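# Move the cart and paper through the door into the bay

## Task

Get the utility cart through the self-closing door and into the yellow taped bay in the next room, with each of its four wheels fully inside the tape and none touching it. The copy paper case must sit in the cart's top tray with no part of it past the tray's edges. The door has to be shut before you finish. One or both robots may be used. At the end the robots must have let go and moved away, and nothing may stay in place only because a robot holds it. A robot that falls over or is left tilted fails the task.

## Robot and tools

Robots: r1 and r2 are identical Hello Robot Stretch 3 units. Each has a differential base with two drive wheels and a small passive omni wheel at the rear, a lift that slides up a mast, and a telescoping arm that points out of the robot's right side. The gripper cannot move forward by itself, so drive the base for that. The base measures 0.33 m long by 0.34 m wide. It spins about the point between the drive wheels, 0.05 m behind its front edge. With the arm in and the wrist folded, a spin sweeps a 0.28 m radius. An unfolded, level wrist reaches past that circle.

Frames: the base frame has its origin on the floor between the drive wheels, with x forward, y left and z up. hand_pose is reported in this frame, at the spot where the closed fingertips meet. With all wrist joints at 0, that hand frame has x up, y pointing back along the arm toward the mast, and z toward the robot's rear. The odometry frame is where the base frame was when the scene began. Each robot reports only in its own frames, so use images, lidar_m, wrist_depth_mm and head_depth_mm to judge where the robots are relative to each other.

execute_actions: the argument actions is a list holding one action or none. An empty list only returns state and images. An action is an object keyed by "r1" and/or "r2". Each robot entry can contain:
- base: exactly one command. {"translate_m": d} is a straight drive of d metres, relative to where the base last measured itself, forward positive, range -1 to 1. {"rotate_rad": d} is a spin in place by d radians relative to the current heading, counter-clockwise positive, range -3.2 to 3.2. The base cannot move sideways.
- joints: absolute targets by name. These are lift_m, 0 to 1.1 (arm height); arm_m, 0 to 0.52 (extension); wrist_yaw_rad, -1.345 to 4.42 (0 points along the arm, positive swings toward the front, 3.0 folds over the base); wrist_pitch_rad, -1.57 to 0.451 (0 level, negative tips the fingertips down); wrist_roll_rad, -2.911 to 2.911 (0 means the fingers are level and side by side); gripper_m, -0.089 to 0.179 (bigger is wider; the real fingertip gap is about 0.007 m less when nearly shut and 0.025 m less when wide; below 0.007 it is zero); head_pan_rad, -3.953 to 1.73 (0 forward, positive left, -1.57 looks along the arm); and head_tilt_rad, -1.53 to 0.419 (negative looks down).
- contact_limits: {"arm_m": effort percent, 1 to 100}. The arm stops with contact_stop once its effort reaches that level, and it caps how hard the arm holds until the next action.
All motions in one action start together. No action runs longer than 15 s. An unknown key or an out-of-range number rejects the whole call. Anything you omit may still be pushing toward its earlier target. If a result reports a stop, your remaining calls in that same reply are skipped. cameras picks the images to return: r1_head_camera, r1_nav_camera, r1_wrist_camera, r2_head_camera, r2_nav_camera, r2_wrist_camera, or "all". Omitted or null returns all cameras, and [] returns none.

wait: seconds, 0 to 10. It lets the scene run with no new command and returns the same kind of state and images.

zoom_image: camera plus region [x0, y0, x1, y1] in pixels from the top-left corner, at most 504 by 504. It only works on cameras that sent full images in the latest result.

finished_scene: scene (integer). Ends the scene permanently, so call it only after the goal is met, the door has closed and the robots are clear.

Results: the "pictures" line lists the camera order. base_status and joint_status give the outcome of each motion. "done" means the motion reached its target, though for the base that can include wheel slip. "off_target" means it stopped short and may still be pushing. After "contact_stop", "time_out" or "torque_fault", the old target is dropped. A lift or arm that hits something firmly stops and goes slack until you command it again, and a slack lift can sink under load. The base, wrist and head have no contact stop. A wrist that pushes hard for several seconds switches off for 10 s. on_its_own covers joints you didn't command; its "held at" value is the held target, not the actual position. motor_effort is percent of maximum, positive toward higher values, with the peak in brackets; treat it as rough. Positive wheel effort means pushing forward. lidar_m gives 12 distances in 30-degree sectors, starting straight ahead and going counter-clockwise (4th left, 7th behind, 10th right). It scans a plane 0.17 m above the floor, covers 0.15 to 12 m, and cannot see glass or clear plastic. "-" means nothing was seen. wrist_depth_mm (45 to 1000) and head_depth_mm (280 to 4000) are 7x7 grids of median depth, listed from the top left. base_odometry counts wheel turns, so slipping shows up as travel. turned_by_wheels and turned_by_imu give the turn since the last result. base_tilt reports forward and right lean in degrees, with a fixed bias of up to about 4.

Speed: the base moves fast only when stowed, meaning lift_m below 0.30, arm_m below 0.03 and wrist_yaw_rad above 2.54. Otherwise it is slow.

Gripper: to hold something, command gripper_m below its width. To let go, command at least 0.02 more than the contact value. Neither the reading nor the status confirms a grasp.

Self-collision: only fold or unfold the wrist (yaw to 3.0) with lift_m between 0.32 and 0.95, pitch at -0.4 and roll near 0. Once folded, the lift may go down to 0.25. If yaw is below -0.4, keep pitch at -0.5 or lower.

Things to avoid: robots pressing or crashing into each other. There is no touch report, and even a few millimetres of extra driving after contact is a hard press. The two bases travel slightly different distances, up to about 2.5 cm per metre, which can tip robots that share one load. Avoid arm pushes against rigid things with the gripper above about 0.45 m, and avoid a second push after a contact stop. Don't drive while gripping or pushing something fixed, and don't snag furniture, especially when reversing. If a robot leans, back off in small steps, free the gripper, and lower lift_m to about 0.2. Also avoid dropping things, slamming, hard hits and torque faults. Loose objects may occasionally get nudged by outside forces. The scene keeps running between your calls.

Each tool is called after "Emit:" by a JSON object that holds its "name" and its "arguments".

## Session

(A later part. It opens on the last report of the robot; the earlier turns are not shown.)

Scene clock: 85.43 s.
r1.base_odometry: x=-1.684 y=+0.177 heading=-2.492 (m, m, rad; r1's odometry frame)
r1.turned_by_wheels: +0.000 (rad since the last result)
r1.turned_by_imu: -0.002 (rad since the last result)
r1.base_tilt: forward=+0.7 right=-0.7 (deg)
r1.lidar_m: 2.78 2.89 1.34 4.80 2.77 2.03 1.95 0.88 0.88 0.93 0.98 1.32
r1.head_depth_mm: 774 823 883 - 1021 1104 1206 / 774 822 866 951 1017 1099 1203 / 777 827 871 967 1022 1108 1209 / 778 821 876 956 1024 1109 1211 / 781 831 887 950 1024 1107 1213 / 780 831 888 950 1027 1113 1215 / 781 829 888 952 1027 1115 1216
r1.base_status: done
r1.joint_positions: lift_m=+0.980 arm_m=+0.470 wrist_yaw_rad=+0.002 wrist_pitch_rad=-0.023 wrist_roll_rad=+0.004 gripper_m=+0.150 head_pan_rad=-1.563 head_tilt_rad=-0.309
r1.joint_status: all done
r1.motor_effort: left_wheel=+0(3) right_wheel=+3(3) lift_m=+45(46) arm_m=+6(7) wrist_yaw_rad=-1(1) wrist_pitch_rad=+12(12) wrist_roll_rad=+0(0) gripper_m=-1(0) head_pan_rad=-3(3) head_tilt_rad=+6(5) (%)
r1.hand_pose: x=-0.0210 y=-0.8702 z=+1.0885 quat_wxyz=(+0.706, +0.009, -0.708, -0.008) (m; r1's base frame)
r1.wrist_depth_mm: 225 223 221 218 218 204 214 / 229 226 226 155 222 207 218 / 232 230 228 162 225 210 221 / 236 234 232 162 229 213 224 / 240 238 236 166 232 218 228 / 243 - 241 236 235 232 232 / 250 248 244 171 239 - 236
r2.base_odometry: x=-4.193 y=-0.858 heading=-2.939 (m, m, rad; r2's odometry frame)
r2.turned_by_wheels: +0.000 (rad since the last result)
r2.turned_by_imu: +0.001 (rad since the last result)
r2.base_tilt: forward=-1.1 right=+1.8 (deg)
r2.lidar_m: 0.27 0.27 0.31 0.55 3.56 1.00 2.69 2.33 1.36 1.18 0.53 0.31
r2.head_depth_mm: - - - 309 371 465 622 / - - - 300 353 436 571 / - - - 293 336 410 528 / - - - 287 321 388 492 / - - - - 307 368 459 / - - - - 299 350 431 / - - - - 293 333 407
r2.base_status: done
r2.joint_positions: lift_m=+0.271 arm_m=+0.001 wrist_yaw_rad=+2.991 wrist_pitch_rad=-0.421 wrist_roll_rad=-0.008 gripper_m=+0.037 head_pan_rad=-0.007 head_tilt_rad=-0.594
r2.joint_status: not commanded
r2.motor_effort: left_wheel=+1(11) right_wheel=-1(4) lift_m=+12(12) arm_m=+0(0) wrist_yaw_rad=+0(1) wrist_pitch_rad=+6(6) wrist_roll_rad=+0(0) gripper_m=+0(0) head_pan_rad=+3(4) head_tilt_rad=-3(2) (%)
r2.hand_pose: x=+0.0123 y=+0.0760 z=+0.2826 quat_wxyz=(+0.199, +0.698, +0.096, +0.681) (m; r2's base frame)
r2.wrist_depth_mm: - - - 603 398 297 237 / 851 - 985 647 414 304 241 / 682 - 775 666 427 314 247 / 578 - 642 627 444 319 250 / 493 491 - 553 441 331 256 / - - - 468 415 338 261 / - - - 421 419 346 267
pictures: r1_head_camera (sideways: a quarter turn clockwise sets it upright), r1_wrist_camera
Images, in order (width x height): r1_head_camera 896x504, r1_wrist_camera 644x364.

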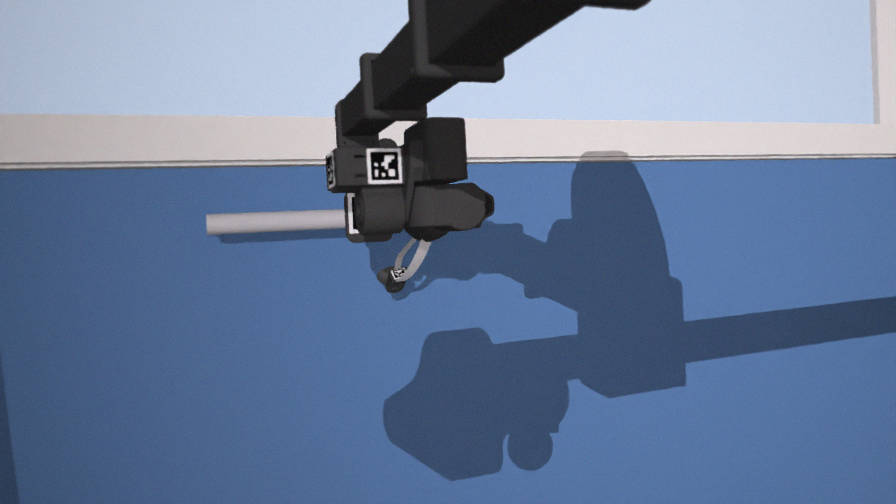

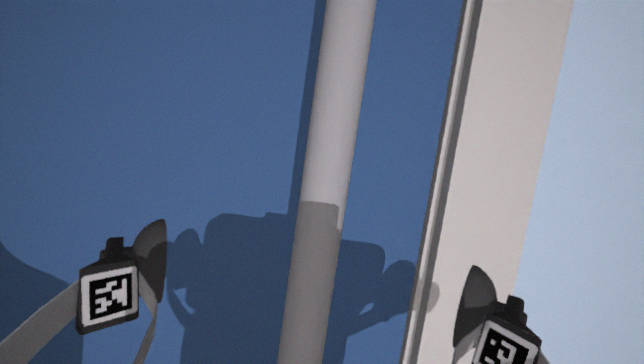

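Emit:
{"name": "execute_actions", "arguments": {"actions": [{"r1":{"joints":{"gripper_m":-0.04,"arm_m":0.485}},"r2":{"base":{"rotate_rad":1.85}}}], "cameras": ["r1_wrist_camera"]}}

Emit:
{"name": "execute_actions", "arguments": {"actions": [{"r1":{"base":{"translate_m":0.03},"joints":{"arm_m":0.25}}}], "cameras": ["r1_wrist_camera","r2_nav_camera"]}}

Scene clock: 92.60 s.
r1.base_odometry: x=-1.684 y=+0.177 heading=-2.492 (m, m, rad; r1's odometry frame)
r1.turned_by_wheels: +0.000 (rad since the last result)
r1.turned_by_imu: -0.001 (rad since the last result)
r1.base_tilt: forward=+0.7 right=-0.7 (deg)
r1.lidar_m: 2.78 2.89 1.33 4.82 2.77 2.03 1.96 0.99 0.97 0.93 0.98 1.32
r1.head_depth_mm: 773 824 879 - 1021 1098 1206 / 771 820 866 956 1014 1103 1208 / 774 828 870 966 1023 1103 1204 / 779 821 873 955 1020 1109 1211 / 779 829 882 951 1025 1107 1211 / 779 835 885 949 1024 1114 1215 / 781 831 886 953 1026 1112 1218
r1.base_status: not commanded
r1.joint_positions: lift_m=+0.980 arm_m=+0.485 wrist_yaw_rad=+0.002 wrist_pitch_rad=-0.022 wrist_roll_rad=+0.004 gripper_m=-0.039 head_pan_rad=-1.563 head_tilt_rad=-0.309
r1.joint_status: all done
r1.motor_effort: left_wheel=+0(0) right_wheel=+2(3) lift_m=+45(45) arm_m=+3(6) wrist_yaw_rad=-2(1) wrist_pitch_rad=+12(12) wrist_roll_rad=+0(0) gripper_m=-28(100) head_pan_rad=-3(2) head_tilt_rad=+4(5) (%)
r1.hand_pose: x=-0.0210 y=-0.8854 z=+1.0886 quat_wxyz=(+0.706, +0.009, -0.708, -0.007) (m; r1's base frame)
r1.wrist_depth_mm: 209 208 206 139 203 190 199 / 213 211 209 138 206 192 203 / 216 214 212 142 209 195 205 / 219 217 217 144 213 198 209 / 223 222 220 146 216 201 213 / 226 225 224 145 220 205 216 / 230 230 228 147 210 209 219
r2.base_odometry: x=-4.193 y=-0.858 heading=-1.090 (m, m, rad; r2's odometry frame)
r2.turned_by_wheels: +1.850 (rad since the last result)
r2.turned_by_imu: +1.810 (rad since the last result)
r2.base_tilt: forward=-1.1 right=+1.7 (deg)
r2.lidar_m: 1.10 1.00 1.06 4.31 1.65 1.22 1.00 0.37 0.28 0.27 0.28 0.39
r2.head_depth_mm: 667 695 696 682 668 649 627 / 1136 1061 878 989 951 906 875 / 2284 1780 1799 1774 1639 1373 1186 / 3016 3212 3067 2331 1792 1447 1203 / 3034 624 3324 2323 1767 1427 1199 / 3048 3217 3275 2298 1751 1403 1192 / 3065 3425 3285 2258 1727 1410 1180
r2.base_status: done
r2.joint_positions: lift_m=+0.271 arm_m=+0.001 wrist_yaw_rad=+2.991 wrist_pitch_rad=-0.421 wrist_roll_rad=-0.008 gripper_m=+0.037 head_pan_rad=-0.007 head_tilt_rad=-0.594
r2.joint_status: not commanded
r2.motor_effort: left_wheel=-4(13) right_wheel=+1(5) lift_m=+12(11) arm_m=+0(0) wrist_yaw_rad=+0(1) wrist_pitch_rad=+6(6) wrist_roll_rad=+0(0) gripper_m=+0(0) head_pan_rad=+4(4) head_tilt_rad=-2(2) (%)
r2.hand_pose: x=+0.0123 y=+0.0760 z=+0.2826 quat_wxyz=(+0.199, +0.698, +0.096, +0.681) (m; r2's base frame)
r2.wrist_depth_mm: - - - - - - - / 854 - - - - 876 - / 682 - 782 840 905 785 753 / 569 - 646 682 717 753 790 / 488 497 - 554 585 615 657 / - - - 470 500 520 551 / - - - 425 429 445 469
pictures: r1_wrist_camera
Images, in order (width x height): r1_wrist_camera 644x364.

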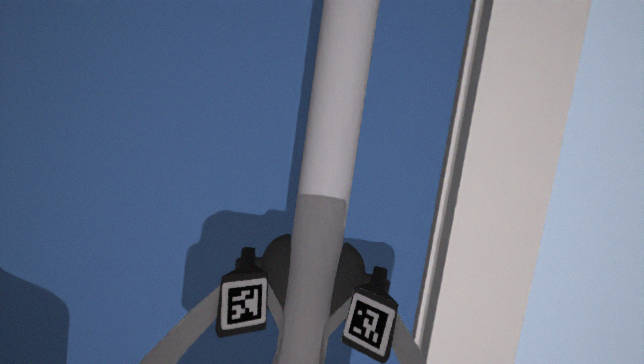

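Scene clock: 95.57 s.
r1.base_odometry: x=-1.708 y=+0.159 heading=-2.491 (m, m, rad; r1's odometry frame)
r1.turned_by_wheels: +0.001 (rad since the last result)
r1.turned_by_imu: -0.010 (rad since the last result)
r1.base_tilt: forward=+0.7 right=-0.7 (deg)
r1.lidar_m: 2.74 2.85 1.33 4.80 2.83 2.06 1.99 1.01 0.98 0.70 0.79 1.31
r1.head_depth_mm: 776 827 883 - 1040 1101 1208 / 770 820 876 - - 1093 1203 / 567 604 644 - - 812 889 / 582 612 651 714 778 842 924 / 598 637 683 736 796 869 963 / 612 655 704 758 827 902 1003 / 630 673 725 786 857 945 1044
r1.base_status: done
r1.joint_positions: lift_m=+0.980 arm_m=+0.251 wrist_yaw_rad=+0.044 wrist_pitch_rad=-0.024 wrist_roll_rad=+0.004 gripper_m=-0.026 head_pan_rad=-1.563 head_tilt_rad=-0.309
r1.joint_status: all done
r1.on_its_own: gripper_m is held at -0.027, not at your -0.040, by its stall guard, which is still easing; right_wheel is at rest, and its effort (-22) is outside its rest range (-18 to +18); wrist_yaw_rad is at rest, and its effort (-35) is outside its rest range (-12 to +12)
r1.motor_effort: left_wheel=+9(15) right_wheel=-22(29) lift_m=+45(45) arm_m=-10(12) wrist_yaw_rad=-35(35) wrist_pitch_rad=+13(13) wrist_roll_rad=+0(0) gripper_m=-28(31) head_pan_rad=-2(4) head_tilt_rad=+5(5) (%)
r1.hand_pose: x=-0.0102 y=-0.6511 z=+1.0881 quat_wxyz=(+0.706, +0.024, -0.708, +0.007) (m; r1's base frame)
r1.wrist_depth_mm: 289 261 235 142 197 415 410 / 294 265 238 142 198 419 416 / 297 267 241 148 199 425 421 / 301 271 242 147 201 432 430 / 303 273 248 152 203 440 434 / 309 276 256 149 207 446 439 / 313 287 251 152 207 454 446
r2.base_odometry: x=-4.193 y=-0.858 heading=-1.090 (m, m, rad; r2's odometry frame)
r2.turned_by_wheels: +0.000 (rad since the last result)
r2.turned_by_imu: +0.001 (rad since the last result)
r2.base_tilt: forward=-1.1 right=+1.7 (deg)
r2.lidar_m: 0.72 1.03 1.08 4.34 1.65 1.22 1.00 0.37 0.28 0.27 0.28 0.39
r2.head_depth_mm: 3055 3382 3036 680 667 647 627 / 1384 1645 3302 2418 1643 905 875 / 653 852 1198 1887 1757 1456 1183 / 627 703 750 929 1070 1355 1208 / 3037 3285 3199 2319 1774 1432 1198 / 3003 3280 3289 2270 1743 1421 1192 / 3058 717 3252 2234 1737 1408 1179
r2.base_status: not commanded
r2.joint_positions: lift_m=+0.271 arm_m=+0.001 wrist_yaw_rad=+2.991 wrist_pitch_rad=-0.421 wrist_roll_rad=-0.008 gripper_m=+0.037 head_pan_rad=-0.007 head_tilt_rad=-0.594
r2.joint_status: not commanded
r2.motor_effort: left_wheel=-4(4) right_wheel=+1(1) lift_m=+11(12) arm_m=-1(0) wrist_yaw_rad=+0(0) wrist_pitch_rad=+6(6) wrist_roll_rad=+0(0) gripper_m=+0(0) head_pan_rad=+4(5) head_tilt_rad=-2(2) (%)
r2.hand_pose: x=+0.0123 y=+0.0760 z=+0.2826 quat_wxyz=(+0.199, +0.698, +0.096, +0.681) (m; r2's base frame)
r2.wrist_depth_mm: - - - - - - - / 874 - - - - 898 - / 679 - 774 855 897 796 754 / 571 - 646 670 714 757 787 / 486 499 - 556 598 610 641 / - - - 469 504 520 540 / - - - 420 426 446 461
pictures: r1_wrist_camera, r2_nav_camera (sideways: a quarter turn counterclockwise sets it upright)
Images, in order (width x height): r1_wrist_camera 644x364, r2_nav_camera 672x504.

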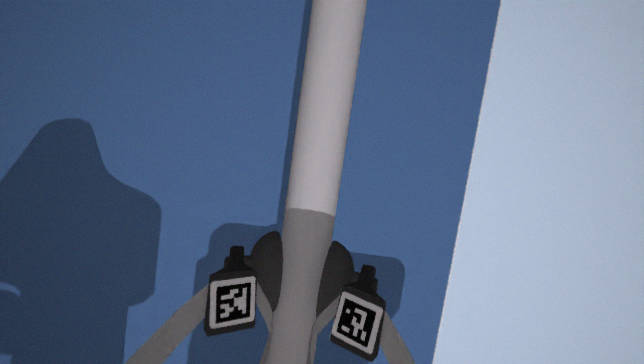

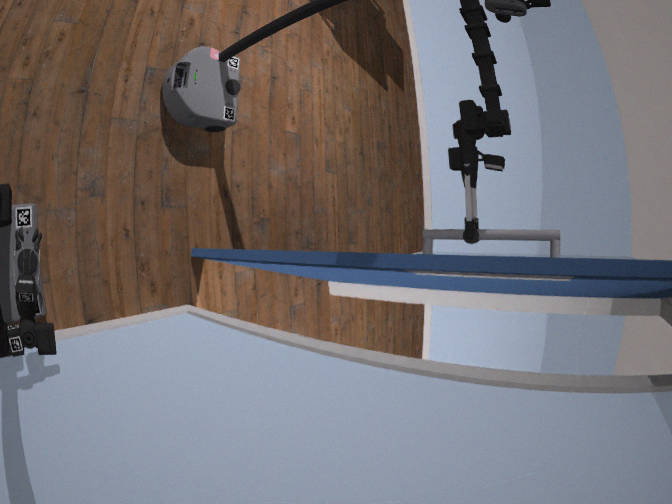

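Emit:
{"name": "execute_actions", "arguments": {"actions": [{"r1":{"base":{"translate_m":0.15},"joints":{"arm_m":0.0}},"r2":{"base":{"translate_m":0.5}}}], "cameras": ["r1_wrist_camera","r2_nav_camera"]}}

Scene clock: 104.50 s.
r1.base_odometry: x=-1.828 y=+0.068 heading=-2.491 (m, m, rad; r1's odometry frame)
r1.turned_by_wheels: +0.000 (rad since the last result)
r1.turned_by_imu: -0.045 (rad since the last result)
r1.base_tilt: forward=+0.6 right=-0.7 (deg)
r1.lidar_m: 2.61 2.67 1.30 1.29 3.15 2.25 2.13 1.40 0.45 0.44 0.59 1.27
r1.head_depth_mm: 339 363 392 929 1008 1086 - / 346 368 391 420 447 - - / 363 379 401 422 394 - - / 383 408 439 473 516 574 633 / 403 433 466 508 553 611 681 / 428 460 498 544 598 667 748 / 453 491 536 587 651 734 837
r1.base_status: done
r1.joint_positions: lift_m=+0.980 arm_m=+0.001 wrist_yaw_rad=+0.029 wrist_pitch_rad=-0.028 wrist_roll_rad=+0.004 gripper_m=-0.020 head_pan_rad=-1.563 head_tilt_rad=-0.309
r1.joint_status: all done
r1.on_its_own: wrist_yaw_rad is held at +0.026, not at your +0.000, by its stall guard, which is not easing now; gripper_m is held at -0.021, not at your -0.040, by its stall guard, which is not easing now
r1.motor_effort: left_wheel=+2(11) right_wheel=-3(38) lift_m=+45(44) arm_m=-9(13) wrist_yaw_rad=-3(62) wrist_pitch_rad=+15(16) wrist_roll_rad=+0(0) gripper_m=-19(27) head_pan_rad=-4(4) head_tilt_rad=+5(5) (%)
r1.hand_pose: x=-0.0141 y=-0.4010 z=+1.0872 quat_wxyz=(+0.706, +0.020, -0.708, +0.000) (m; r1's base frame)
r1.wrist_depth_mm: 467 352 280 150 199 180 657 / 465 351 281 149 199 181 673 / 470 356 283 153 201 185 690 / 472 356 283 156 201 693 700 / 478 360 285 157 202 709 713 / 477 363 304 155 200 735 734 / 482 380 285 162 199 745 736
r2.base_odometry: x=-3.962 y=-1.302 heading=-1.090 (m, m, rad; r2's odometry frame)
r2.turned_by_wheels: +0.000 (rad since the last result)
r2.turned_by_imu: +0.001 (rad since the last result)
r2.base_tilt: forward=-1.1 right=+1.8 (deg)
r2.lidar_m: 0.48 0.38 0.78 5.49 2.34 1.73 1.03 0.38 0.28 0.27 0.29 1.24
r2.head_depth_mm: 988 1158 3183 2468 1841 1472 1230 / 805 974 1188 1443 1790 1462 1229 / 641 749 889 1102 1462 1463 1216 / 532 601 696 818 990 1263 1211 / 457 508 571 649 759 904 1125 / 398 437 482 540 610 703 835 / 353 383 418 461 512 574 657
r2.base_status: done
r2.joint_positions: lift_m=+0.271 arm_m=+0.001 wrist_yaw_rad=+2.991 wrist_pitch_rad=-0.421 wrist_roll_rad=-0.008 gripper_m=+0.037 head_pan_rad=-0.007 head_tilt_rad=-0.594
r2.joint_status: not commanded
r2.motor_effort: left_wheel=-4(12) right_wheel=+1(4) lift_m=+12(11) arm_m=-1(2) wrist_yaw_rad=-1(1) wrist_pitch_rad=+6(6) wrist_roll_rad=+0(0) gripper_m=+0(0) head_pan_rad=+4(5) head_tilt_rad=-2(2) (%)
r2.hand_pose: x=+0.0123 y=+0.0760 z=+0.2826 quat_wxyz=(+0.199, +0.698, +0.096, +0.681) (m; r2's base frame)
r2.wrist_depth_mm: - - - - - - - / 851 - - - 736 - 336 / 685 - 791 791 683 871 339 / 564 - 645 671 712 724 363 / 488 497 - 555 589 453 392 / - - - 474 503 480 430 / - - - 420 427 452 454
pictures: r1_wrist_camera, r2_nav_camera (sideways: a quarter turn counterclockwise sets it upright)
Images, in order (width x height): r1_wrist_camera 644x364, r2_nav_camera 672x504.

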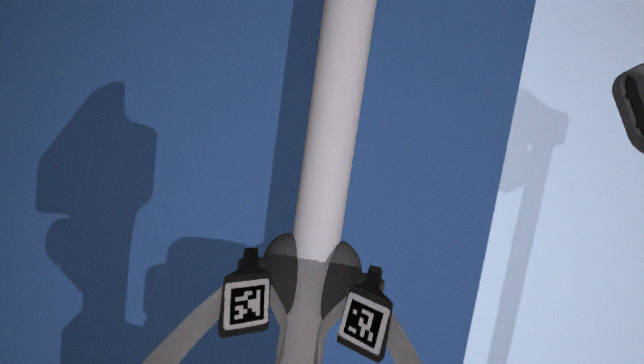

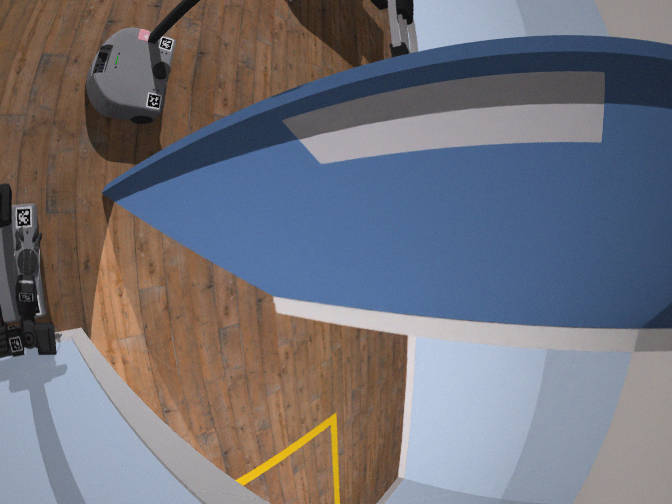

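Emit:
{"name": "execute_actions", "arguments": {"actions": [{"r2":{"base":{"translate_m":0.25},"joints":{"head_tilt_rad":-1}}}], "cameras": []}}

Emit:
{"name": "execute_actions", "arguments": {"actions": [{"r2":{"base":{"rotate_rad":-0.4}}}], "cameras": []}}

Emit:
{"name": "execute_actions", "arguments": {"actions": [{"r2":{"base":{"translate_m":0.14}}}], "cameras": []}}

Emit:
{"name": "execute_actions", "arguments": {"actions": [{"r1":{"joints":{"gripper_m":0.1,"lift_m":0.75}}}], "cameras": ["r1_wrist_camera","r2_nav_camera"]}}

Scene clock: 119.23 s.
r1.base_odometry: x=-1.828 y=+0.068 heading=-2.491 (m, m, rad; r1's odometry frame)
r1.turned_by_wheels: +0.000 (rad since the last result)
r1.turned_by_imu: -0.001 (rad since the last result)
r1.base_tilt: forward=+0.7 right=-0.7 (deg)
r1.lidar_m: 2.61 2.67 1.31 1.29 3.16 2.25 2.13 1.40 0.45 0.44 0.59 1.27
r1.head_depth_mm: 338 363 391 928 1005 1079 - / 347 367 392 420 447 - - / 364 378 402 421 394 - - / 382 409 439 474 515 573 632 / 404 433 467 506 553 609 681 / 427 461 500 544 598 665 752 / 453 491 535 588 651 732 835
r1.base_status: not commanded
r1.joint_positions: lift_m=+0.980 arm_m=+0.001 wrist_yaw_rad=+0.029 wrist_pitch_rad=-0.028 wrist_roll_rad=+0.004 gripper_m=-0.020 head_pan_rad=-1.563 head_tilt_rad=-0.309
r1.joint_status: not commanded
r1.on_its_own: wrist_yaw_rad is held at +0.026, not at your +0.000, by its stall guard, which is not easing now; gripper_m is held at -0.021, not at your -0.040, by its stall guard, which is not easing now
r1.motor_effort: left_wheel=+2(2) right_wheel=-3(3) lift_m=+45(45) arm_m=-9(9) wrist_yaw_rad=-3(3) wrist_pitch_rad=+15(15) wrist_roll_rad=+0(0) gripper_m=-20(20) head_pan_rad=-2(3) head_tilt_rad=+5(5) (%)
r1.hand_pose: x=-0.0141 y=-0.4010 z=+1.0872 quat_wxyz=(+0.706, +0.020, -0.708, +0.000) (m; r1's base frame)
r1.wrist_depth_mm: 464 353 282 149 200 181 659 / 467 354 281 150 200 181 283 / 471 355 283 154 200 185 276 / 470 356 284 157 201 691 268 / 480 360 285 157 201 713 274 / 481 364 304 155 200 729 280 / 486 376 282 162 198 738 285
r2.base_odometry: x=-3.846 y=-1.523 heading=-1.090 (m, m, rad; r2's odometry frame)
r2.turned_by_wheels: +0.000 (rad since the last result)
r2.turned_by_imu: +0.001 (rad since the last result)
r2.base_tilt: forward=-1.1 right=+1.7 (deg)
r2.lidar_m: 0.30 0.22 0.21 0.79 2.69 1.99 1.04 0.39 0.27 0.27 3.33 0.77
r2.head_depth_mm: 781 1017 1816 1569 1390 1224 1107 / 557 774 1202 1537 1376 1216 1103 / 432 556 772 1273 1363 1220 1114 / 354 431 553 768 1260 1206 1114 / 302 353 431 551 766 1157 1111 / - 303 353 429 552 763 1062 / - - 302 352 428 547 1024
r2.base_status: done
r2.joint_positions: lift_m=+0.271 arm_m=+0.001 wrist_yaw_rad=+2.991 wrist_pitch_rad=-0.421 wrist_roll_rad=-0.008 gripper_m=+0.037 head_pan_rad=-0.007 head_tilt_rad=-0.989
r2.joint_status: all done
r2.motor_effort: left_wheel=-3(11) right_wheel=+1(6) lift_m=+11(11) arm_m=-1(1) wrist_yaw_rad=-1(1) wrist_pitch_rad=+6(6) wrist_roll_rad=+0(0) gripper_m=+0(0) head_pan_rad=+4(5) head_tilt_rad=-4(23) (%)
r2.hand_pose: x=+0.0123 y=+0.0760 z=+0.2826 quat_wxyz=(+0.199, +0.698, +0.096, +0.681) (m; r2's base frame)
r2.wrist_depth_mm: - - - - 228 209 194 / 857 - 767 639 247 223 207 / 688 - 706 616 267 242 221 / 574 - 641 630 296 263 239 / 486 494 - 549 322 286 259 / - - - 418 353 318 283 / - - - 421 413 354 311
pictures: none
No camera images: the call's "cameras" was empty. Leave "cameras" out to get every camera's image.

Scene clock: 120.53 s.
r1.base_odometry: x=-1.828 y=+0.068 heading=-2.491 (m, m, rad; r1's odometry frame)
r1.turned_by_wheels: +0.000 (rad since the last result)
r1.turned_by_imu: +0.000 (rad since the last result)
r1.base_tilt: forward=+0.7 right=-0.7 (deg)
r1.lidar_m: 2.61 2.67 1.30 1.29 3.17 2.25 2.13 1.39 0.45 0.44 0.59 1.27
r1.head_depth_mm: 338 363 391 930 1000 1084 - / 346 368 392 420 447 - - / 363 379 401 421 394 - - / 382 408 438 473 517 573 634 / 403 433 466 505 554 611 682 / 427 460 498 544 599 665 748 / 454 491 534 587 650 733 834
r1.base_status: not commanded
r1.joint_positions: lift_m=+0.980 arm_m=+0.001 wrist_yaw_rad=+0.029 wrist_pitch_rad=-0.028 wrist_roll_rad=+0.004 gripper_m=-0.020 head_pan_rad=-1.563 head_tilt_rad=-0.309
r1.joint_status: not commanded
r1.on_its_own: wrist_yaw_rad is held at +0.026, not at your +0.000, by its stall guard, which is not easing now; gripper_m is held at -0.021, not at your -0.040, by its stall guard, which is not easing now
r1.motor_effort: left_wheel=+2(2) right_wheel=-3(3) lift_m=+45(44) arm_m=-9(9) wrist_yaw_rad=-3(3) wrist_pitch_rad=+15(15) wrist_roll_rad=+0(0) gripper_m=-19(20) head_pan_rad=-3(3) head_tilt_rad=+5(5) (%)
r1.hand_pose: x=-0.0141 y=-0.4010 z=+1.0872 quat_wxyz=(+0.706, +0.020, -0.708, +0.000) (m; r1's base frame)
r1.wrist_depth_mm: 466 352 280 149 198 180 242 / 466 354 282 149 200 182 245 / 471 355 284 153 200 185 249 / 476 357 282 157 201 253 687 / 480 359 285 157 202 257 711 / 477 360 305 155 200 264 727 / 480 379 282 163 199 265 742
r2.base_odometry: x=-3.846 y=-1.523 heading=-1.490 (m, m, rad; r2's odometry frame)
r2.turned_by_wheels: -0.400 (rad since the last result)
r2.turned_by_imu: -0.392 (rad since the last result)
r2.base_tilt: forward=-1.2 right=+1.7 (deg)
r2.lidar_m: 0.54 0.27 0.22 0.21 4.93 2.41 1.94 0.71 0.35 0.27 3.19 3.48
r2.head_depth_mm: 2783 2234 1842 1580 1387 1233 735 / 2723 2203 1835 1573 1370 1224 1099 / 2701 2134 1795 1553 1368 1211 1118 / 2452 2032 1712 1541 1351 1206 1112 / 808 936 1095 1353 1319 1200 1103 / 559 617 690 777 888 1036 1071 / 428 461 500 546 599 659 741
r2.base_status: done
r2.joint_positions: lift_m=+0.271 arm_m=+0.001 wrist_yaw_rad=+2.991 wrist_pitch_rad=-0.421 wrist_roll_rad=-0.008 gripper_m=+0.037 head_pan_rad=-0.007 head_tilt_rad=-0.989
r2.joint_status: not commanded
r2.motor_effort: left_wheel=+1(10) right_wheel=-2(5) lift_m=+11(11) arm_m=-1(1) wrist_yaw_rad=+1(0) wrist_pitch_rad=+6(6) wrist_roll_rad=+0(0) gripper_m=+0(1) head_pan_rad=+4(4) head_tilt_rad=-4(4) (%)
r2.hand_pose: x=+0.0123 y=+0.0760 z=+0.2826 quat_wxyz=(+0.199, +0.698, +0.096, +0.681) (m; r2's base frame)
r2.wrist_depth_mm: - - 732 238 241 241 243 / 846 - 560 260 263 265 268 / 682 - 571 292 292 295 298 / 575 - 599 325 329 330 336 / 486 500 - 364 373 379 382 / - - - 449 440 442 448 / - - - 419 431 449 466
pictures: none
No camera images: the call's "cameras" was empty. Leave "cameras" out to get every camera's image.

Scene clock: 122.87 s.
r1.base_odometry: x=-1.828 y=+0.068 heading=-2.491 (m, m, rad; r1's odometry frame)
r1.turned_by_wheels: +0.000 (rad since the last result)
r1.turned_by_imu: -0.001 (rad since the last result)
r1.base_tilt: forward=+0.7 right=-0.7 (deg)
r1.lidar_m: 2.60 2.68 1.30 1.29 3.17 2.24 2.13 1.40 0.46 0.44 0.59 1.26
r1.head_depth_mm: 339 363 392 931 1010 1086 - / 346 368 393 421 447 - - / 364 379 401 421 394 - - / 382 408 438 474 515 574 634 / 403 432 467 507 553 609 682 / 428 460 499 543 598 664 751 / 453 490 536 588 651 733 836
r1.base_status: not commanded
r1.joint_positions: lift_m=+0.980 arm_m=+0.001 wrist_yaw_rad=+0.029 wrist_pitch_rad=-0.028 wrist_roll_rad=+0.004 gripper_m=-0.020 head_pan_rad=-1.563 head_tilt_rad=-0.309
r1.joint_status: not commanded
r1.on_its_own: wrist_yaw_rad is held at +0.026, not at your +0.000, by its stall guard, which is not easing now; gripper_m is held at -0.021, not at your -0.040, by its stall guard, which is not easing now
r1.motor_effort: left_wheel=+2(3) right_wheel=-3(3) lift_m=+44(45) arm_m=-9(9) wrist_yaw_rad=-2(3) wrist_pitch_rad=+15(15) wrist_roll_rad=+0(0) gripper_m=-19(19) head_pan_rad=-2(3) head_tilt_rad=+5(5) (%)
r1.hand_pose: x=-0.0141 y=-0.4010 z=+1.0872 quat_wxyz=(+0.706, +0.020, -0.708, +0.000) (m; r1's base frame)
r1.wrist_depth_mm: 462 351 280 149 199 181 673 / 464 356 281 150 200 181 678 / 472 355 283 153 200 185 690 / 476 359 283 157 201 691 696 / 471 360 285 157 202 710 707 / 479 362 305 154 200 723 738 / 484 376 284 162 198 749 728
r2.base_odometry: x=-3.835 y=-1.663 heading=-1.490 (m, m, rad; r2's odometry frame)
r2.turned_by_wheels: +0.000 (rad since the last result)
r2.turned_by_imu: +0.000 (rad since the last result)
r2.base_tilt: forward=-1.1 right=+1.7 (deg)
r2.lidar_m: 0.49 0.24 0.20 0.19 0.21 2.57 2.07 0.58 0.29 0.31 3.14 3.39
r2.head_depth_mm: 2745 2219 1838 1578 1384 1229 1108 / 2724 2195 1818 1581 1370 1223 1101 / 2679 2171 1828 1549 1367 1214 1119 / 2376 2027 1722 1527 1353 1203 1114 / 714 840 996 1219 1311 1202 1109 / 505 558 620 699 799 932 1037 / 386 416 451 492 540 597 669
r2.base_status: done
r2.joint_positions: lift_m=+0.271 arm_m=+0.001 wrist_yaw_rad=+2.991 wrist_pitch_rad=-0.421 wrist_roll_rad=-0.008 gripper_m=+0.037 head_pan_rad=-0.007 head_tilt_rad=-0.989
r2.joint_status: not commanded
r2.motor_effort: left_wheel=+1(12) right_wheel=-1(4) lift_m=+12(11) arm_m=-1(1) wrist_yaw_rad=+0(1) wrist_pitch_rad=+7(6) wrist_roll_rad=+0(0) gripper_m=+0(0) head_pan_rad=+5(4) head_tilt_rad=-4(4) (%)
r2.hand_pose: x=+0.0123 y=+0.0760 z=+0.2826 quat_wxyz=(+0.199, +0.698, +0.096, +0.681) (m; r2's base frame)
r2.wrist_depth_mm: 222 - 218 218 221 222 224 / 243 - 239 240 243 243 246 / 514 - 266 268 269 271 274 / 548 - 295 299 302 305 307 / 488 334 - 339 346 348 351 / - - - 414 399 405 410 / - - - 425 428 450 454
pictures: none
No camera images: the call's "cameras" was empty. Leave "cameras" out to get every camera's image.

Scene clock: 125.80 s.
r1.base_odometry: x=-1.828 y=+0.068 heading=-2.491 (m, m, rad; r1's odometry frame)
r1.turned_by_wheels: +0.000 (rad since the last result)
r1.turned_by_imu: -0.001 (rad since the last result)
r1.base_tilt: forward=+0.7 right=-0.7 (deg)
r1.lidar_m: 2.60 2.67 1.30 1.29 3.19 2.24 2.13 1.40 0.46 0.46 0.61 1.27
r1.head_depth_mm: 356 381 410 451 1007 1102 1175 / 366 389 415 444 477 517 557 / 384 397 373 404 432 544 605 / 402 430 462 498 540 591 644 / 423 454 489 530 580 637 709 / 447 481 520 567 624 692 778 / 472 510 556 608 675 755 862
r1.base_status: not commanded
r1.joint_positions: lift_m=+0.750 arm_m=+0.000 wrist_yaw_rad=+0.025 wrist_pitch_rad=-0.019 wrist_roll_rad=+0.004 gripper_m=+0.100 head_pan_rad=-1.563 head_tilt_rad=-0.309
r1.joint_status: all done
r1.on_its_own: wrist_yaw_rad is held at +0.026, not at your +0.000, by its stall guard, which is not easing now
r1.motor_effort: left_wheel=+2(3) right_wheel=+0(4) lift_m=+25(42) arm_m=-5(9) wrist_yaw_rad=+1(3) wrist_pitch_rad=+10(20) wrist_roll_rad=+0(0) gripper_m=+0(79) head_pan_rad=-2(2) head_tilt_rad=+5(5) (%)
r1.hand_pose: x=-0.0150 y=-0.4010 z=+0.8602 quat_wxyz=(+0.706, +0.016, -0.708, +0.002) (m; r1's base frame)
r1.wrist_depth_mm: 482 375 305 257 213 202 675 / 485 378 307 257 213 206 680 / 489 379 307 259 223 687 695 / 489 382 307 259 223 701 705 / 491 383 302 259 223 709 712 / 498 410 302 260 231 722 722 / 510 385 310 260 234 748 736
r2.base_odometry: x=-3.835 y=-1.663 heading=-1.490 (m, m, rad; r2's odometry frame)
r2.turned_by_wheels: +0.000 (rad since the last result)
r2.turned_by_imu: +0.000 (rad since the last result)
r2.base_tilt: forward=-1.1 right=+1.7 (deg)
r2.lidar_m: 0.47 0.22 0.18 0.17 0.19 2.57 2.07 0.58 0.29 0.31 3.14 3.39
r2.head_depth_mm: 2767 2205 1830 1573 1393 1227 1104 / 2722 2184 1823 1576 1373 1222 1096 / 2644 2145 1819 1558 1372 1211 1114 / 2431 2016 1733 1516 1356 1213 1109 / 712 836 983 1190 1298 1205 1108 / 487 536 595 665 750 865 934 / 367 394 424 459 498 547 604
r2.base_status: not commanded
r2.joint_positions: lift_m=+0.271 arm_m=+0.001 wrist_yaw_rad=+2.991 wrist_pitch_rad=-0.421 wrist_roll_rad=-0.008 gripper_m=+0.037 head_pan_rad=-0.006 head_tilt_rad=-0.989
r2.joint_status: not commanded
r2.motor_effort: left_wheel=+0(4) right_wheel=+0(2) lift_m=+12(12) arm_m=-1(0) wrist_yaw_rad=+0(0) wrist_pitch_rad=+6(6) wrist_roll_rad=+0(0) gripper_m=+0(0) head_pan_rad=+3(4) head_tilt_rad=-4(3) (%)
r2.hand_pose: x=+0.0123 y=+0.0760 z=+0.2826 quat_wxyz=(+0.199, +0.698, +0.096, +0.681) (m; r2's base frame)
r2.wrist_depth_mm: - - 200 201 204 207 209 / 214 - 219 221 224 227 232 / 241 - 242 246 248 255 258 / 276 - 269 275 280 286 290 / 470 305 - 313 320 328 332 / - - - 380 377 381 389 / - - - 411 417 438 454
pictures: r1_wrist_camera, r2_nav_camera (sideways: a quarter turn counterclockwise sets it upright)
Images, in order (width x height): r1_wrist_camera 644x364, r2_nav_camera 672x504.

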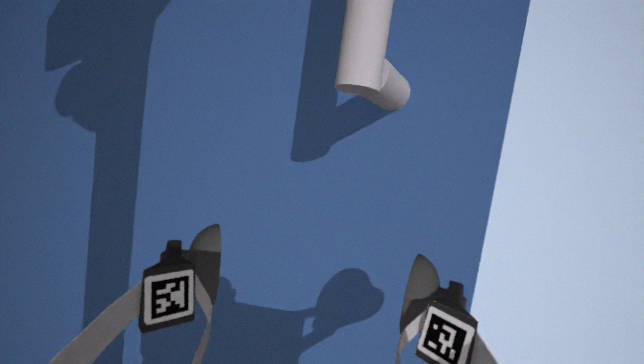

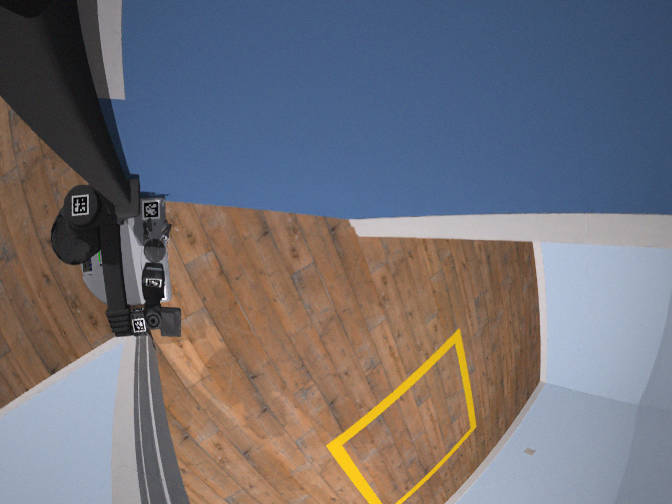

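Emit:
{"name": "execute_actions", "arguments": {"actions": [{"r1":{"base":{"rotate_rad":1.75},"joints":{"wrist_yaw_rad":3,"wrist_pitch_rad":-0.4,"lift_m":0.4,"gripper_m":0.03,"head_tilt_rad":-0.7}},"r2":{"base":{"translate_m":0.08}}}], "cameras": []}}

Emit:
{"name": "execute_actions", "arguments": {"actions": [{"r1":{"joints":{"lift_m":0.27}},"r2":{"base":{"rotate_rad":1.05},"joints":{"lift_m":0.31}}}], "cameras": []}}

Emit:
{"name": "execute_actions", "arguments": {"actions": [{"r1":{"base":{"translate_m":1}},"r2":{"base":{"translate_m":0.5}}}], "cameras": ["r2_nav_camera"]}}

Emit:
{"name": "execute_actions", "arguments": {"actions": [{"r1":{"base":{"translate_m":1}},"r2":{"base":{"translate_m":0.5}}}], "cameras": ["r1_nav_camera","r2_nav_camera"]}}

Scene clock: 141.87 s.
r1.base_odometry: x=-1.828 y=+0.068 heading=-0.741 (m, m, rad; r1's odometry frame)
r1.turned_by_wheels: +1.750 (rad since the last result)
r1.turned_by_imu: +1.751 (rad since the last result)
r1.base_tilt: forward=+0.7 right=-0.7 (deg)
r1.lidar_m: 4.80 2.70 2.15 2.13 1.18 0.45 0.48 0.72 1.55 2.60 2.82 1.29
r1.head_depth_mm: 2170 2463 2347 1863 1538 1301 1135 / 2172 2477 2392 1870 1555 1309 1141 / 2215 2510 2396 1898 1560 1321 1145 / 2234 2535 2421 1907 1576 1328 1150 / 2262 2582 2450 1936 1583 1336 1163 / 2303 2602 2470 1943 1578 1343 1164 / 2324 2645 2513 1960 1594 1354 1175
r1.base_status: done
r1.joint_positions: lift_m=+0.400 arm_m=+0.000 wrist_yaw_rad=+2.997 wrist_pitch_rad=-0.416 wrist_roll_rad=+0.004 gripper_m=+0.030 head_pan_rad=-1.563 head_tilt_rad=-0.691
r1.joint_status: all done
r1.motor_effort: left_wheel=+0(3) right_wheel=+3(7) lift_m=+25(25) arm_m=-5(5) wrist_yaw_rad=+2(4) wrist_pitch_rad=+8(10) wrist_roll_rad=+0(0) gripper_m=+0(80) head_pan_rad=-3(3) head_tilt_rad=-3(28) (%)
r1.hand_pose: x=+0.0111 y=+0.0770 z=+0.4135 quat_wxyz=(+0.196, +0.702, +0.095, +0.678) (m; r1's base frame)
r1.wrist_depth_mm: - - - - - - - / - - - - - - - / - - - - - - - / 955 979 - - - - - / 751 783 855 903 928 977 - / 620 642 - 722 750 775 815 / 538 555 568 582 615 647 672
r2.base_odometry: x=-3.828 y=-1.743 heading=-1.489 (m, m, rad; r2's odometry frame)
r2.turned_by_wheels: +0.000 (rad since the last result)
r2.turned_by_imu: +0.001 (rad since the last result)
r2.base_tilt: forward=-1.0 right=+1.8 (deg)
r2.lidar_m: 0.45 0.22 0.18 0.17 0.19 0.29 2.14 0.51 0.32 3.15 3.11 3.32
r2.head_depth_mm: 2759 2223 1848 1574 1380 1225 1108 / 2686 2186 1836 1570 1378 1228 1101 / 2606 2202 1811 1548 1362 1212 1116 / 2415 2032 1718 1520 1357 1214 1113 / 658 767 930 1120 1301 1198 1105 / 468 517 573 646 733 853 940 / 356 383 414 451 492 542 603
r2.base_status: done
r2.joint_positions: lift_m=+0.271 arm_m=+0.001 wrist_yaw_rad=+2.991 wrist_pitch_rad=-0.421 wrist_roll_rad=-0.008 gripper_m=+0.037 head_pan_rad=-0.006 head_tilt_rad=-0.989
r2.joint_status: not commanded
r2.motor_effort: left_wheel=+6(18) right_wheel=+0(4) lift_m=+12(12) arm_m=-1(1) wrist_yaw_rad=+0(1) wrist_pitch_rad=+6(6) wrist_roll_rad=+0(0) gripper_m=+0(0) head_pan_rad=+4(4) head_tilt_rad=-3(4) (%)
r2.hand_pose: x=+0.0123 y=+0.0760 z=+0.2826 quat_wxyz=(+0.199, +0.698, +0.096, +0.681) (m; r2's base frame)
r2.wrist_depth_mm: - - 200 201 203 205 208 / 216 - 219 220 224 227 228 / 239 - 243 246 249 252 255 / 268 - 270 274 279 282 286 / 301 308 - 313 317 322 327 / - - - 378 376 376 381 / - - - 410 416 430 442
pictures: none
No camera images: the call's "cameras" was empty. Leave "cameras" out to get every camera's image.

Scene clock: 144.10 s.
r1.base_odometry: x=-1.828 y=+0.068 heading=-0.741 (m, m, rad; r1's odometry frame)
r1.turned_by_wheels: +0.000 (rad since the last result)
r1.turned_by_imu: -0.001 (rad since the last result)
r1.base_tilt: forward=+0.6 right=-0.7 (deg)
r1.lidar_m: 4.83 2.69 2.15 2.14 1.18 0.52 0.55 0.78 1.55 2.61 2.83 1.29
r1.head_depth_mm: 2179 2453 2369 1862 1535 1302 1136 / 2184 2489 2373 1890 1537 1311 1142 / 2205 2490 2405 1895 1556 1321 1144 / 2231 2522 2434 1897 1563 1334 1153 / 2268 2571 2447 1922 1575 1335 1154 / 2298 2622 2473 1930 1591 1348 1167 / 2331 2646 2531 1962 1600 1349 1172
r1.base_status: not commanded
r1.joint_positions: lift_m=+0.270 arm_m=+0.000 wrist_yaw_rad=+2.997 wrist_pitch_rad=-0.416 wrist_roll_rad=+0.004 gripper_m=+0.030 head_pan_rad=-1.563 head_tilt_rad=-0.691
r1.joint_status: all done
r1.motor_effort: left_wheel=+0(0) right_wheel=+3(3) lift_m=+26(25) arm_m=-5(5) wrist_yaw_rad=+2(3) wrist_pitch_rad=+9(9) wrist_roll_rad=+0(0) gripper_m=+0(0) head_pan_rad=-2(2) head_tilt_rad=-4(4) (%)
r1.hand_pose: x=+0.0111 y=+0.0769 z=+0.2834 quat_wxyz=(+0.196, +0.702, +0.096, +0.678) (m; r1's base frame)
r1.wrist_depth_mm: - - - - - - - / - - - - - - - / 955 993 - - - - - / 719 744 828 863 946 - - / 564 590 635 679 694 748 790 / 474 495 - 544 573 591 624 / - - - - 481 489 511
r2.base_odometry: x=-3.828 y=-1.743 heading=-0.439 (m, m, rad; r2's odometry frame)
r2.turned_by_wheels: +1.050 (rad since the last result)
r2.turned_by_imu: +1.031 (rad since the last result)
r2.base_tilt: forward=-1.1 right=+1.6 (deg)
r2.lidar_m: 0.15 - 0.15 0.18 2.15 0.51 0.32 3.13 3.11 3.30 0.37 0.16
r2.head_depth_mm: - - - - 484 1212 1111 / - - - - 380 1170 1103 / - - - - 340 767 1111 / - - - - 305 512 1112 / - - - - - 392 1032 / - - - - - 343 681 / - - - - - 312 551
r2.base_status: done
r2.joint_positions: lift_m=+0.309 arm_m=+0.001 wrist_yaw_rad=+2.991 wrist_pitch_rad=-0.420 wrist_roll_rad=-0.008 gripper_m=+0.037 head_pan_rad=-0.006 head_tilt_rad=-0.989
r2.joint_status: all done
r2.motor_effort: left_wheel=+0(24) right_wheel=+1(7) lift_m=+35(37) arm_m=-1(1) wrist_yaw_rad=-1(1) wrist_pitch_rad=+6(6) wrist_roll_rad=+0(0) gripper_m=+0(0) head_pan_rad=+3(3) head_tilt_rad=-4(4) (%)
r2.hand_pose: x=+0.0123 y=+0.0760 z=+0.3215 quat_wxyz=(+0.199, +0.698, +0.096, +0.681) (m; r2's base frame)
r2.wrist_depth_mm: - - - 219 164 131 110 / 944 - - 235 173 137 113 / 747 - 804 252 182 143 118 / 634 - 678 281 193 149 122 / 541 533 - 328 199 156 126 / 475 - - 319 203 164 132 / - - - 324 251 173 137
pictures: none
No camera images: the call's "cameras" was empty. Leave "cameras" out to get every camera's image.

Scene clock: 150.03 s.
r1.base_odometry: x=-1.090 y=-0.607 heading=-0.741 (m, m, rad; r1's odometry frame)
r1.turned_by_wheels: +0.000 (rad since the last result)
r1.turned_by_imu: +0.002 (rad since the last result)
r1.base_tilt: forward=+0.7 right=-0.7 (deg)
r1.lidar_m: 3.83 2.52 2.02 2.00 2.18 1.94 1.10 1.10 2.77 0.63 0.50 0.79
r1.head_depth_mm: 2274 2557 2360 1879 1537 1302 1140 / 2301 2592 2390 1871 1544 1317 1136 / 2315 2642 2396 1887 1560 1324 1149 / 2363 2669 2439 1906 1527 1334 1151 / 2385 2714 946 1152 1092 1213 1139 / 2404 2734 953 739 983 908 1143 / 2451 2631 868 758 947 1096 1171
r1.base_status: done
r1.joint_positions: lift_m=+0.270 arm_m=+0.000 wrist_yaw_rad=+2.998 wrist_pitch_rad=-0.416 wrist_roll_rad=+0.004 gripper_m=+0.030 head_pan_rad=-1.563 head_tilt_rad=-0.691
r1.joint_status: not commanded
r1.motor_effort: left_wheel=+0(4) right_wheel=+2(9) lift_m=+25(25) arm_m=-5(5) wrist_yaw_rad=+2(2) wrist_pitch_rad=+9(9) wrist_roll_rad=+0(0) gripper_m=-1(0) head_pan_rad=-2(3) head_tilt_rad=-4(4) (%)
r1.hand_pose: x=+0.0110 y=+0.0769 z=+0.2834 quat_wxyz=(+0.196, +0.702, +0.096, +0.678) (m; r1's base frame)
r1.wrist_depth_mm: - - - - - - - / - - - - - - - / 968 - - - - - - / 710 742 821 861 934 - - / 575 581 644 683 711 748 783 / 475 498 - 546 577 586 617 / - - - - 477 488 510
r2.base_odometry: x=-3.376 y=-1.955 heading=-0.440 (m, m, rad; r2's odometry frame)
r2.turned_by_wheels: +0.000 (rad since the last result)
r2.turned_by_imu: -0.005 (rad since the last result)
r2.base_tilt: forward=-1.1 right=+1.7 (deg)
r2.lidar_m: - 0.15 0.17 1.47 2.54 1.31 0.82 3.45 3.41 0.19 0.15 -
r2.head_depth_mm: - - - - - - 487 / - - - - - - 480 / - - - - - - 443 / - - - - - - 656 / - - - - - 360 1081 / - - - - - 403 1083 / - - - - - 510 1066
r2.base_status: done
r2.joint_positions: lift_m=+0.309 arm_m=+0.001 wrist_yaw_rad=+2.986 wrist_pitch_rad=-0.420 wrist_roll_rad=-0.008 gripper_m=+0.037 head_pan_rad=+0.004 head_tilt_rad=-1.000
r2.joint_status: not commanded
r2.motor_effort: left_wheel=-3(24) right_wheel=+3(23) lift_m=+33(35) arm_m=-1(1) wrist_yaw_rad=+2(6) wrist_pitch_rad=+6(6) wrist_roll_rad=+0(0) gripper_m=+0(3) head_pan_rad=-3(3) head_tilt_rad=+0(4) (%)
r2.hand_pose: x=+0.0134 y=+0.0758 z=+0.3216 quat_wxyz=(+0.201, +0.698, +0.094, +0.681) (m; r2's base frame)
r2.wrist_depth_mm: - - - - 344 165 109 / 933 - - - 319 159 106 / 747 - 861 923 296 153 104 / 625 - 694 740 276 148 101 / 535 541 - 602 236 143 99 / 472 - - 522 204 138 97 / - - - 451 263 135 95
pictures: r2_nav_camera (sideways: a quarter turn counterclockwise sets it upright)
Images, in order (width x height): r2_nav_camera 672x504.

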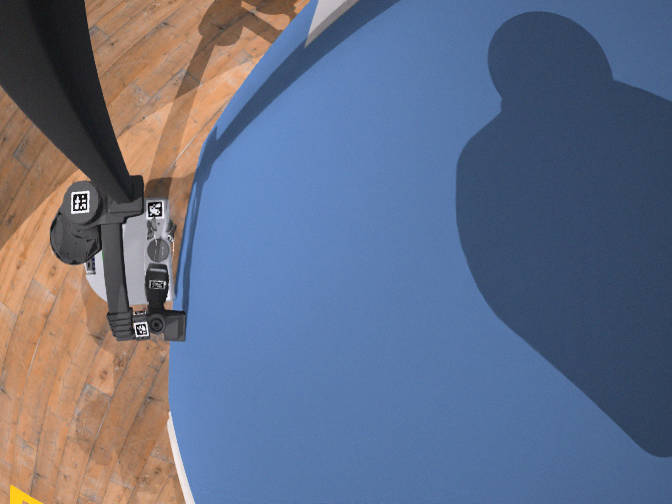

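Scene clock: 156.43 s.
r1.base_odometry: x=-0.353 y=-1.282 heading=-0.741 (m, m, rad; r1's odometry frame)
r1.turned_by_wheels: +0.000 (rad since the last result)
r1.turned_by_imu: +0.002 (rad since the last result)
r1.base_tilt: forward=+0.6 right=-0.7 (deg)
r1.lidar_m: 2.88 2.34 1.88 1.86 2.03 2.93 2.73 0.75 0.66 2.88 3.12 2.90
r1.head_depth_mm: 2377 2597 947 819 1004 1222 1138 / 2429 2754 2281 1822 1506 1266 1145 / 2447 2764 2436 1901 1550 1321 1145 / 2480 2811 2453 1907 1572 1327 1151 / 2514 2834 2457 1916 1564 1339 1161 / 2539 2861 2495 1937 1593 1346 1164 / 2598 2938 2522 1955 1607 1354 1169
r1.base_status: done
r1.joint_positions: lift_m=+0.270 arm_m=+0.000 wrist_yaw_rad=+2.998 wrist_pitch_rad=-0.416 wrist_roll_rad=+0.004 gripper_m=+0.030 head_pan_rad=-1.563 head_tilt_rad=-0.691
r1.joint_status: not commanded
r1.motor_effort: left_wheel=+0(4) right_wheel=+3(10) lift_m=+25(25) arm_m=-5(5) wrist_yaw_rad=+2(2) wrist_pitch_rad=+9(9) wrist_roll_rad=+0(0) gripper_m=+0(1) head_pan_rad=-2(3) head_tilt_rad=-3(4) (%)
r1.hand_pose: x=+0.0109 y=+0.0769 z=+0.2834 quat_wxyz=(+0.196, +0.702, +0.096, +0.678) (m; r1's base frame)
r1.wrist_depth_mm: - - - - - - - / - - - - - - - / 961 988 - - - - - / 719 736 820 862 959 - - / 570 591 643 681 704 751 790 / 471 501 - 545 575 592 616 / - - - - 475 493 507
r2.base_odometry: x=-2.923 y=-2.168 heading=-0.440 (m, m, rad; r2's odometry frame)
r2.turned_by_wheels: +0.000 (rad since the last result)
r2.turned_by_imu: -0.454 (rad since the last result)
r2.base_tilt: forward=-1.0 right=+1.7 (deg)
r2.lidar_m: - 0.15 0.33 1.40 2.37 2.88 1.67 1.25 3.67 0.20 0.15 -
r2.head_depth_mm: - - - - - - 401 / - - - - - 306 490 / - - - - - 340 600 / - - - - - 385 977 / - - - - - 485 1097 / - - - - 331 718 1090 / - - - - 369 1151 1069
r2.base_status: done
r2.joint_positions: lift_m=+0.310 arm_m=+0.000 wrist_yaw_rad=+2.982 wrist_pitch_rad=-0.418 wrist_roll_rad=-0.008 gripper_m=+0.037 head_pan_rad=+0.003 head_tilt_rad=-0.993
r2.joint_status: not commanded
r2.motor_effort: left_wheel=-2(40) right_wheel=+9(37) lift_m=+27(34) arm_m=+0(2) wrist_yaw_rad=+5(16) wrist_pitch_rad=+5(6) wrist_roll_rad=+0(0) gripper_m=+0(0) head_pan_rad=-1(2) head_tilt_rad=-2(2) (%)
r2.hand_pose: x=+0.0144 y=+0.0761 z=+0.3224 quat_wxyz=(+0.201, +0.698, +0.092, +0.681) (m; r2's base frame)
r2.wrist_depth_mm: - - - - - - 187 / 957 - - - - 303 177 / 747 - 870 944 - 276 167 / 639 - 717 748 774 254 159 / 536 - - 607 603 234 151 / 475 490 - 524 363 219 144 / - - - 463 453 205 137
pictures: r1_nav_camera (sideways: a quarter turn counterclockwise sets it upright), r2_nav_camera (sideways: a quarter turn counterclockwise sets it upright)
Images, in order (width x height): r1_nav_camera 672x504, r2_nav_camera 672x504.

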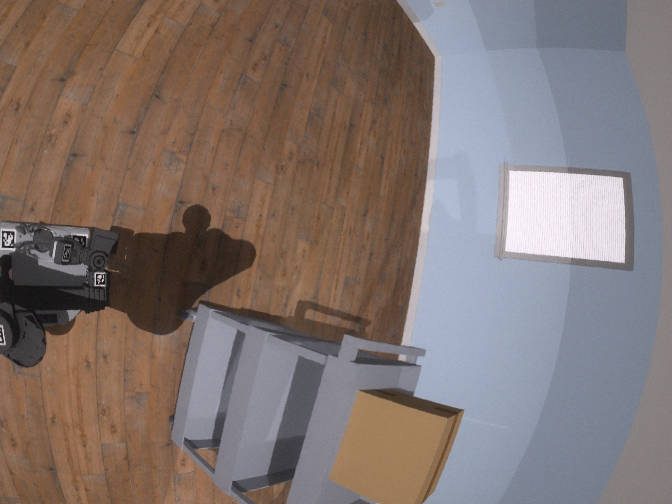

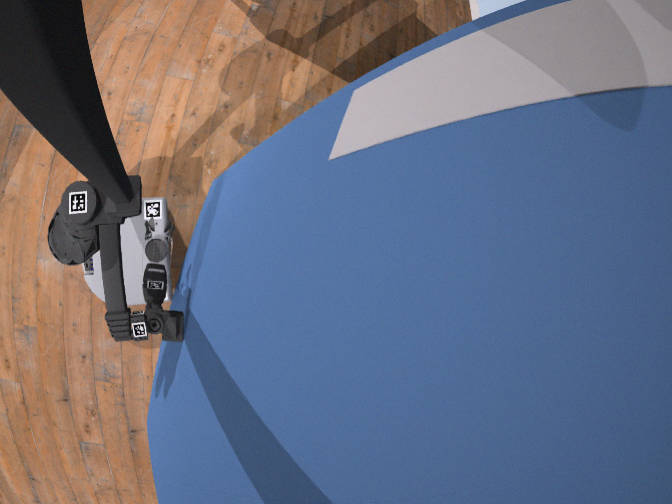

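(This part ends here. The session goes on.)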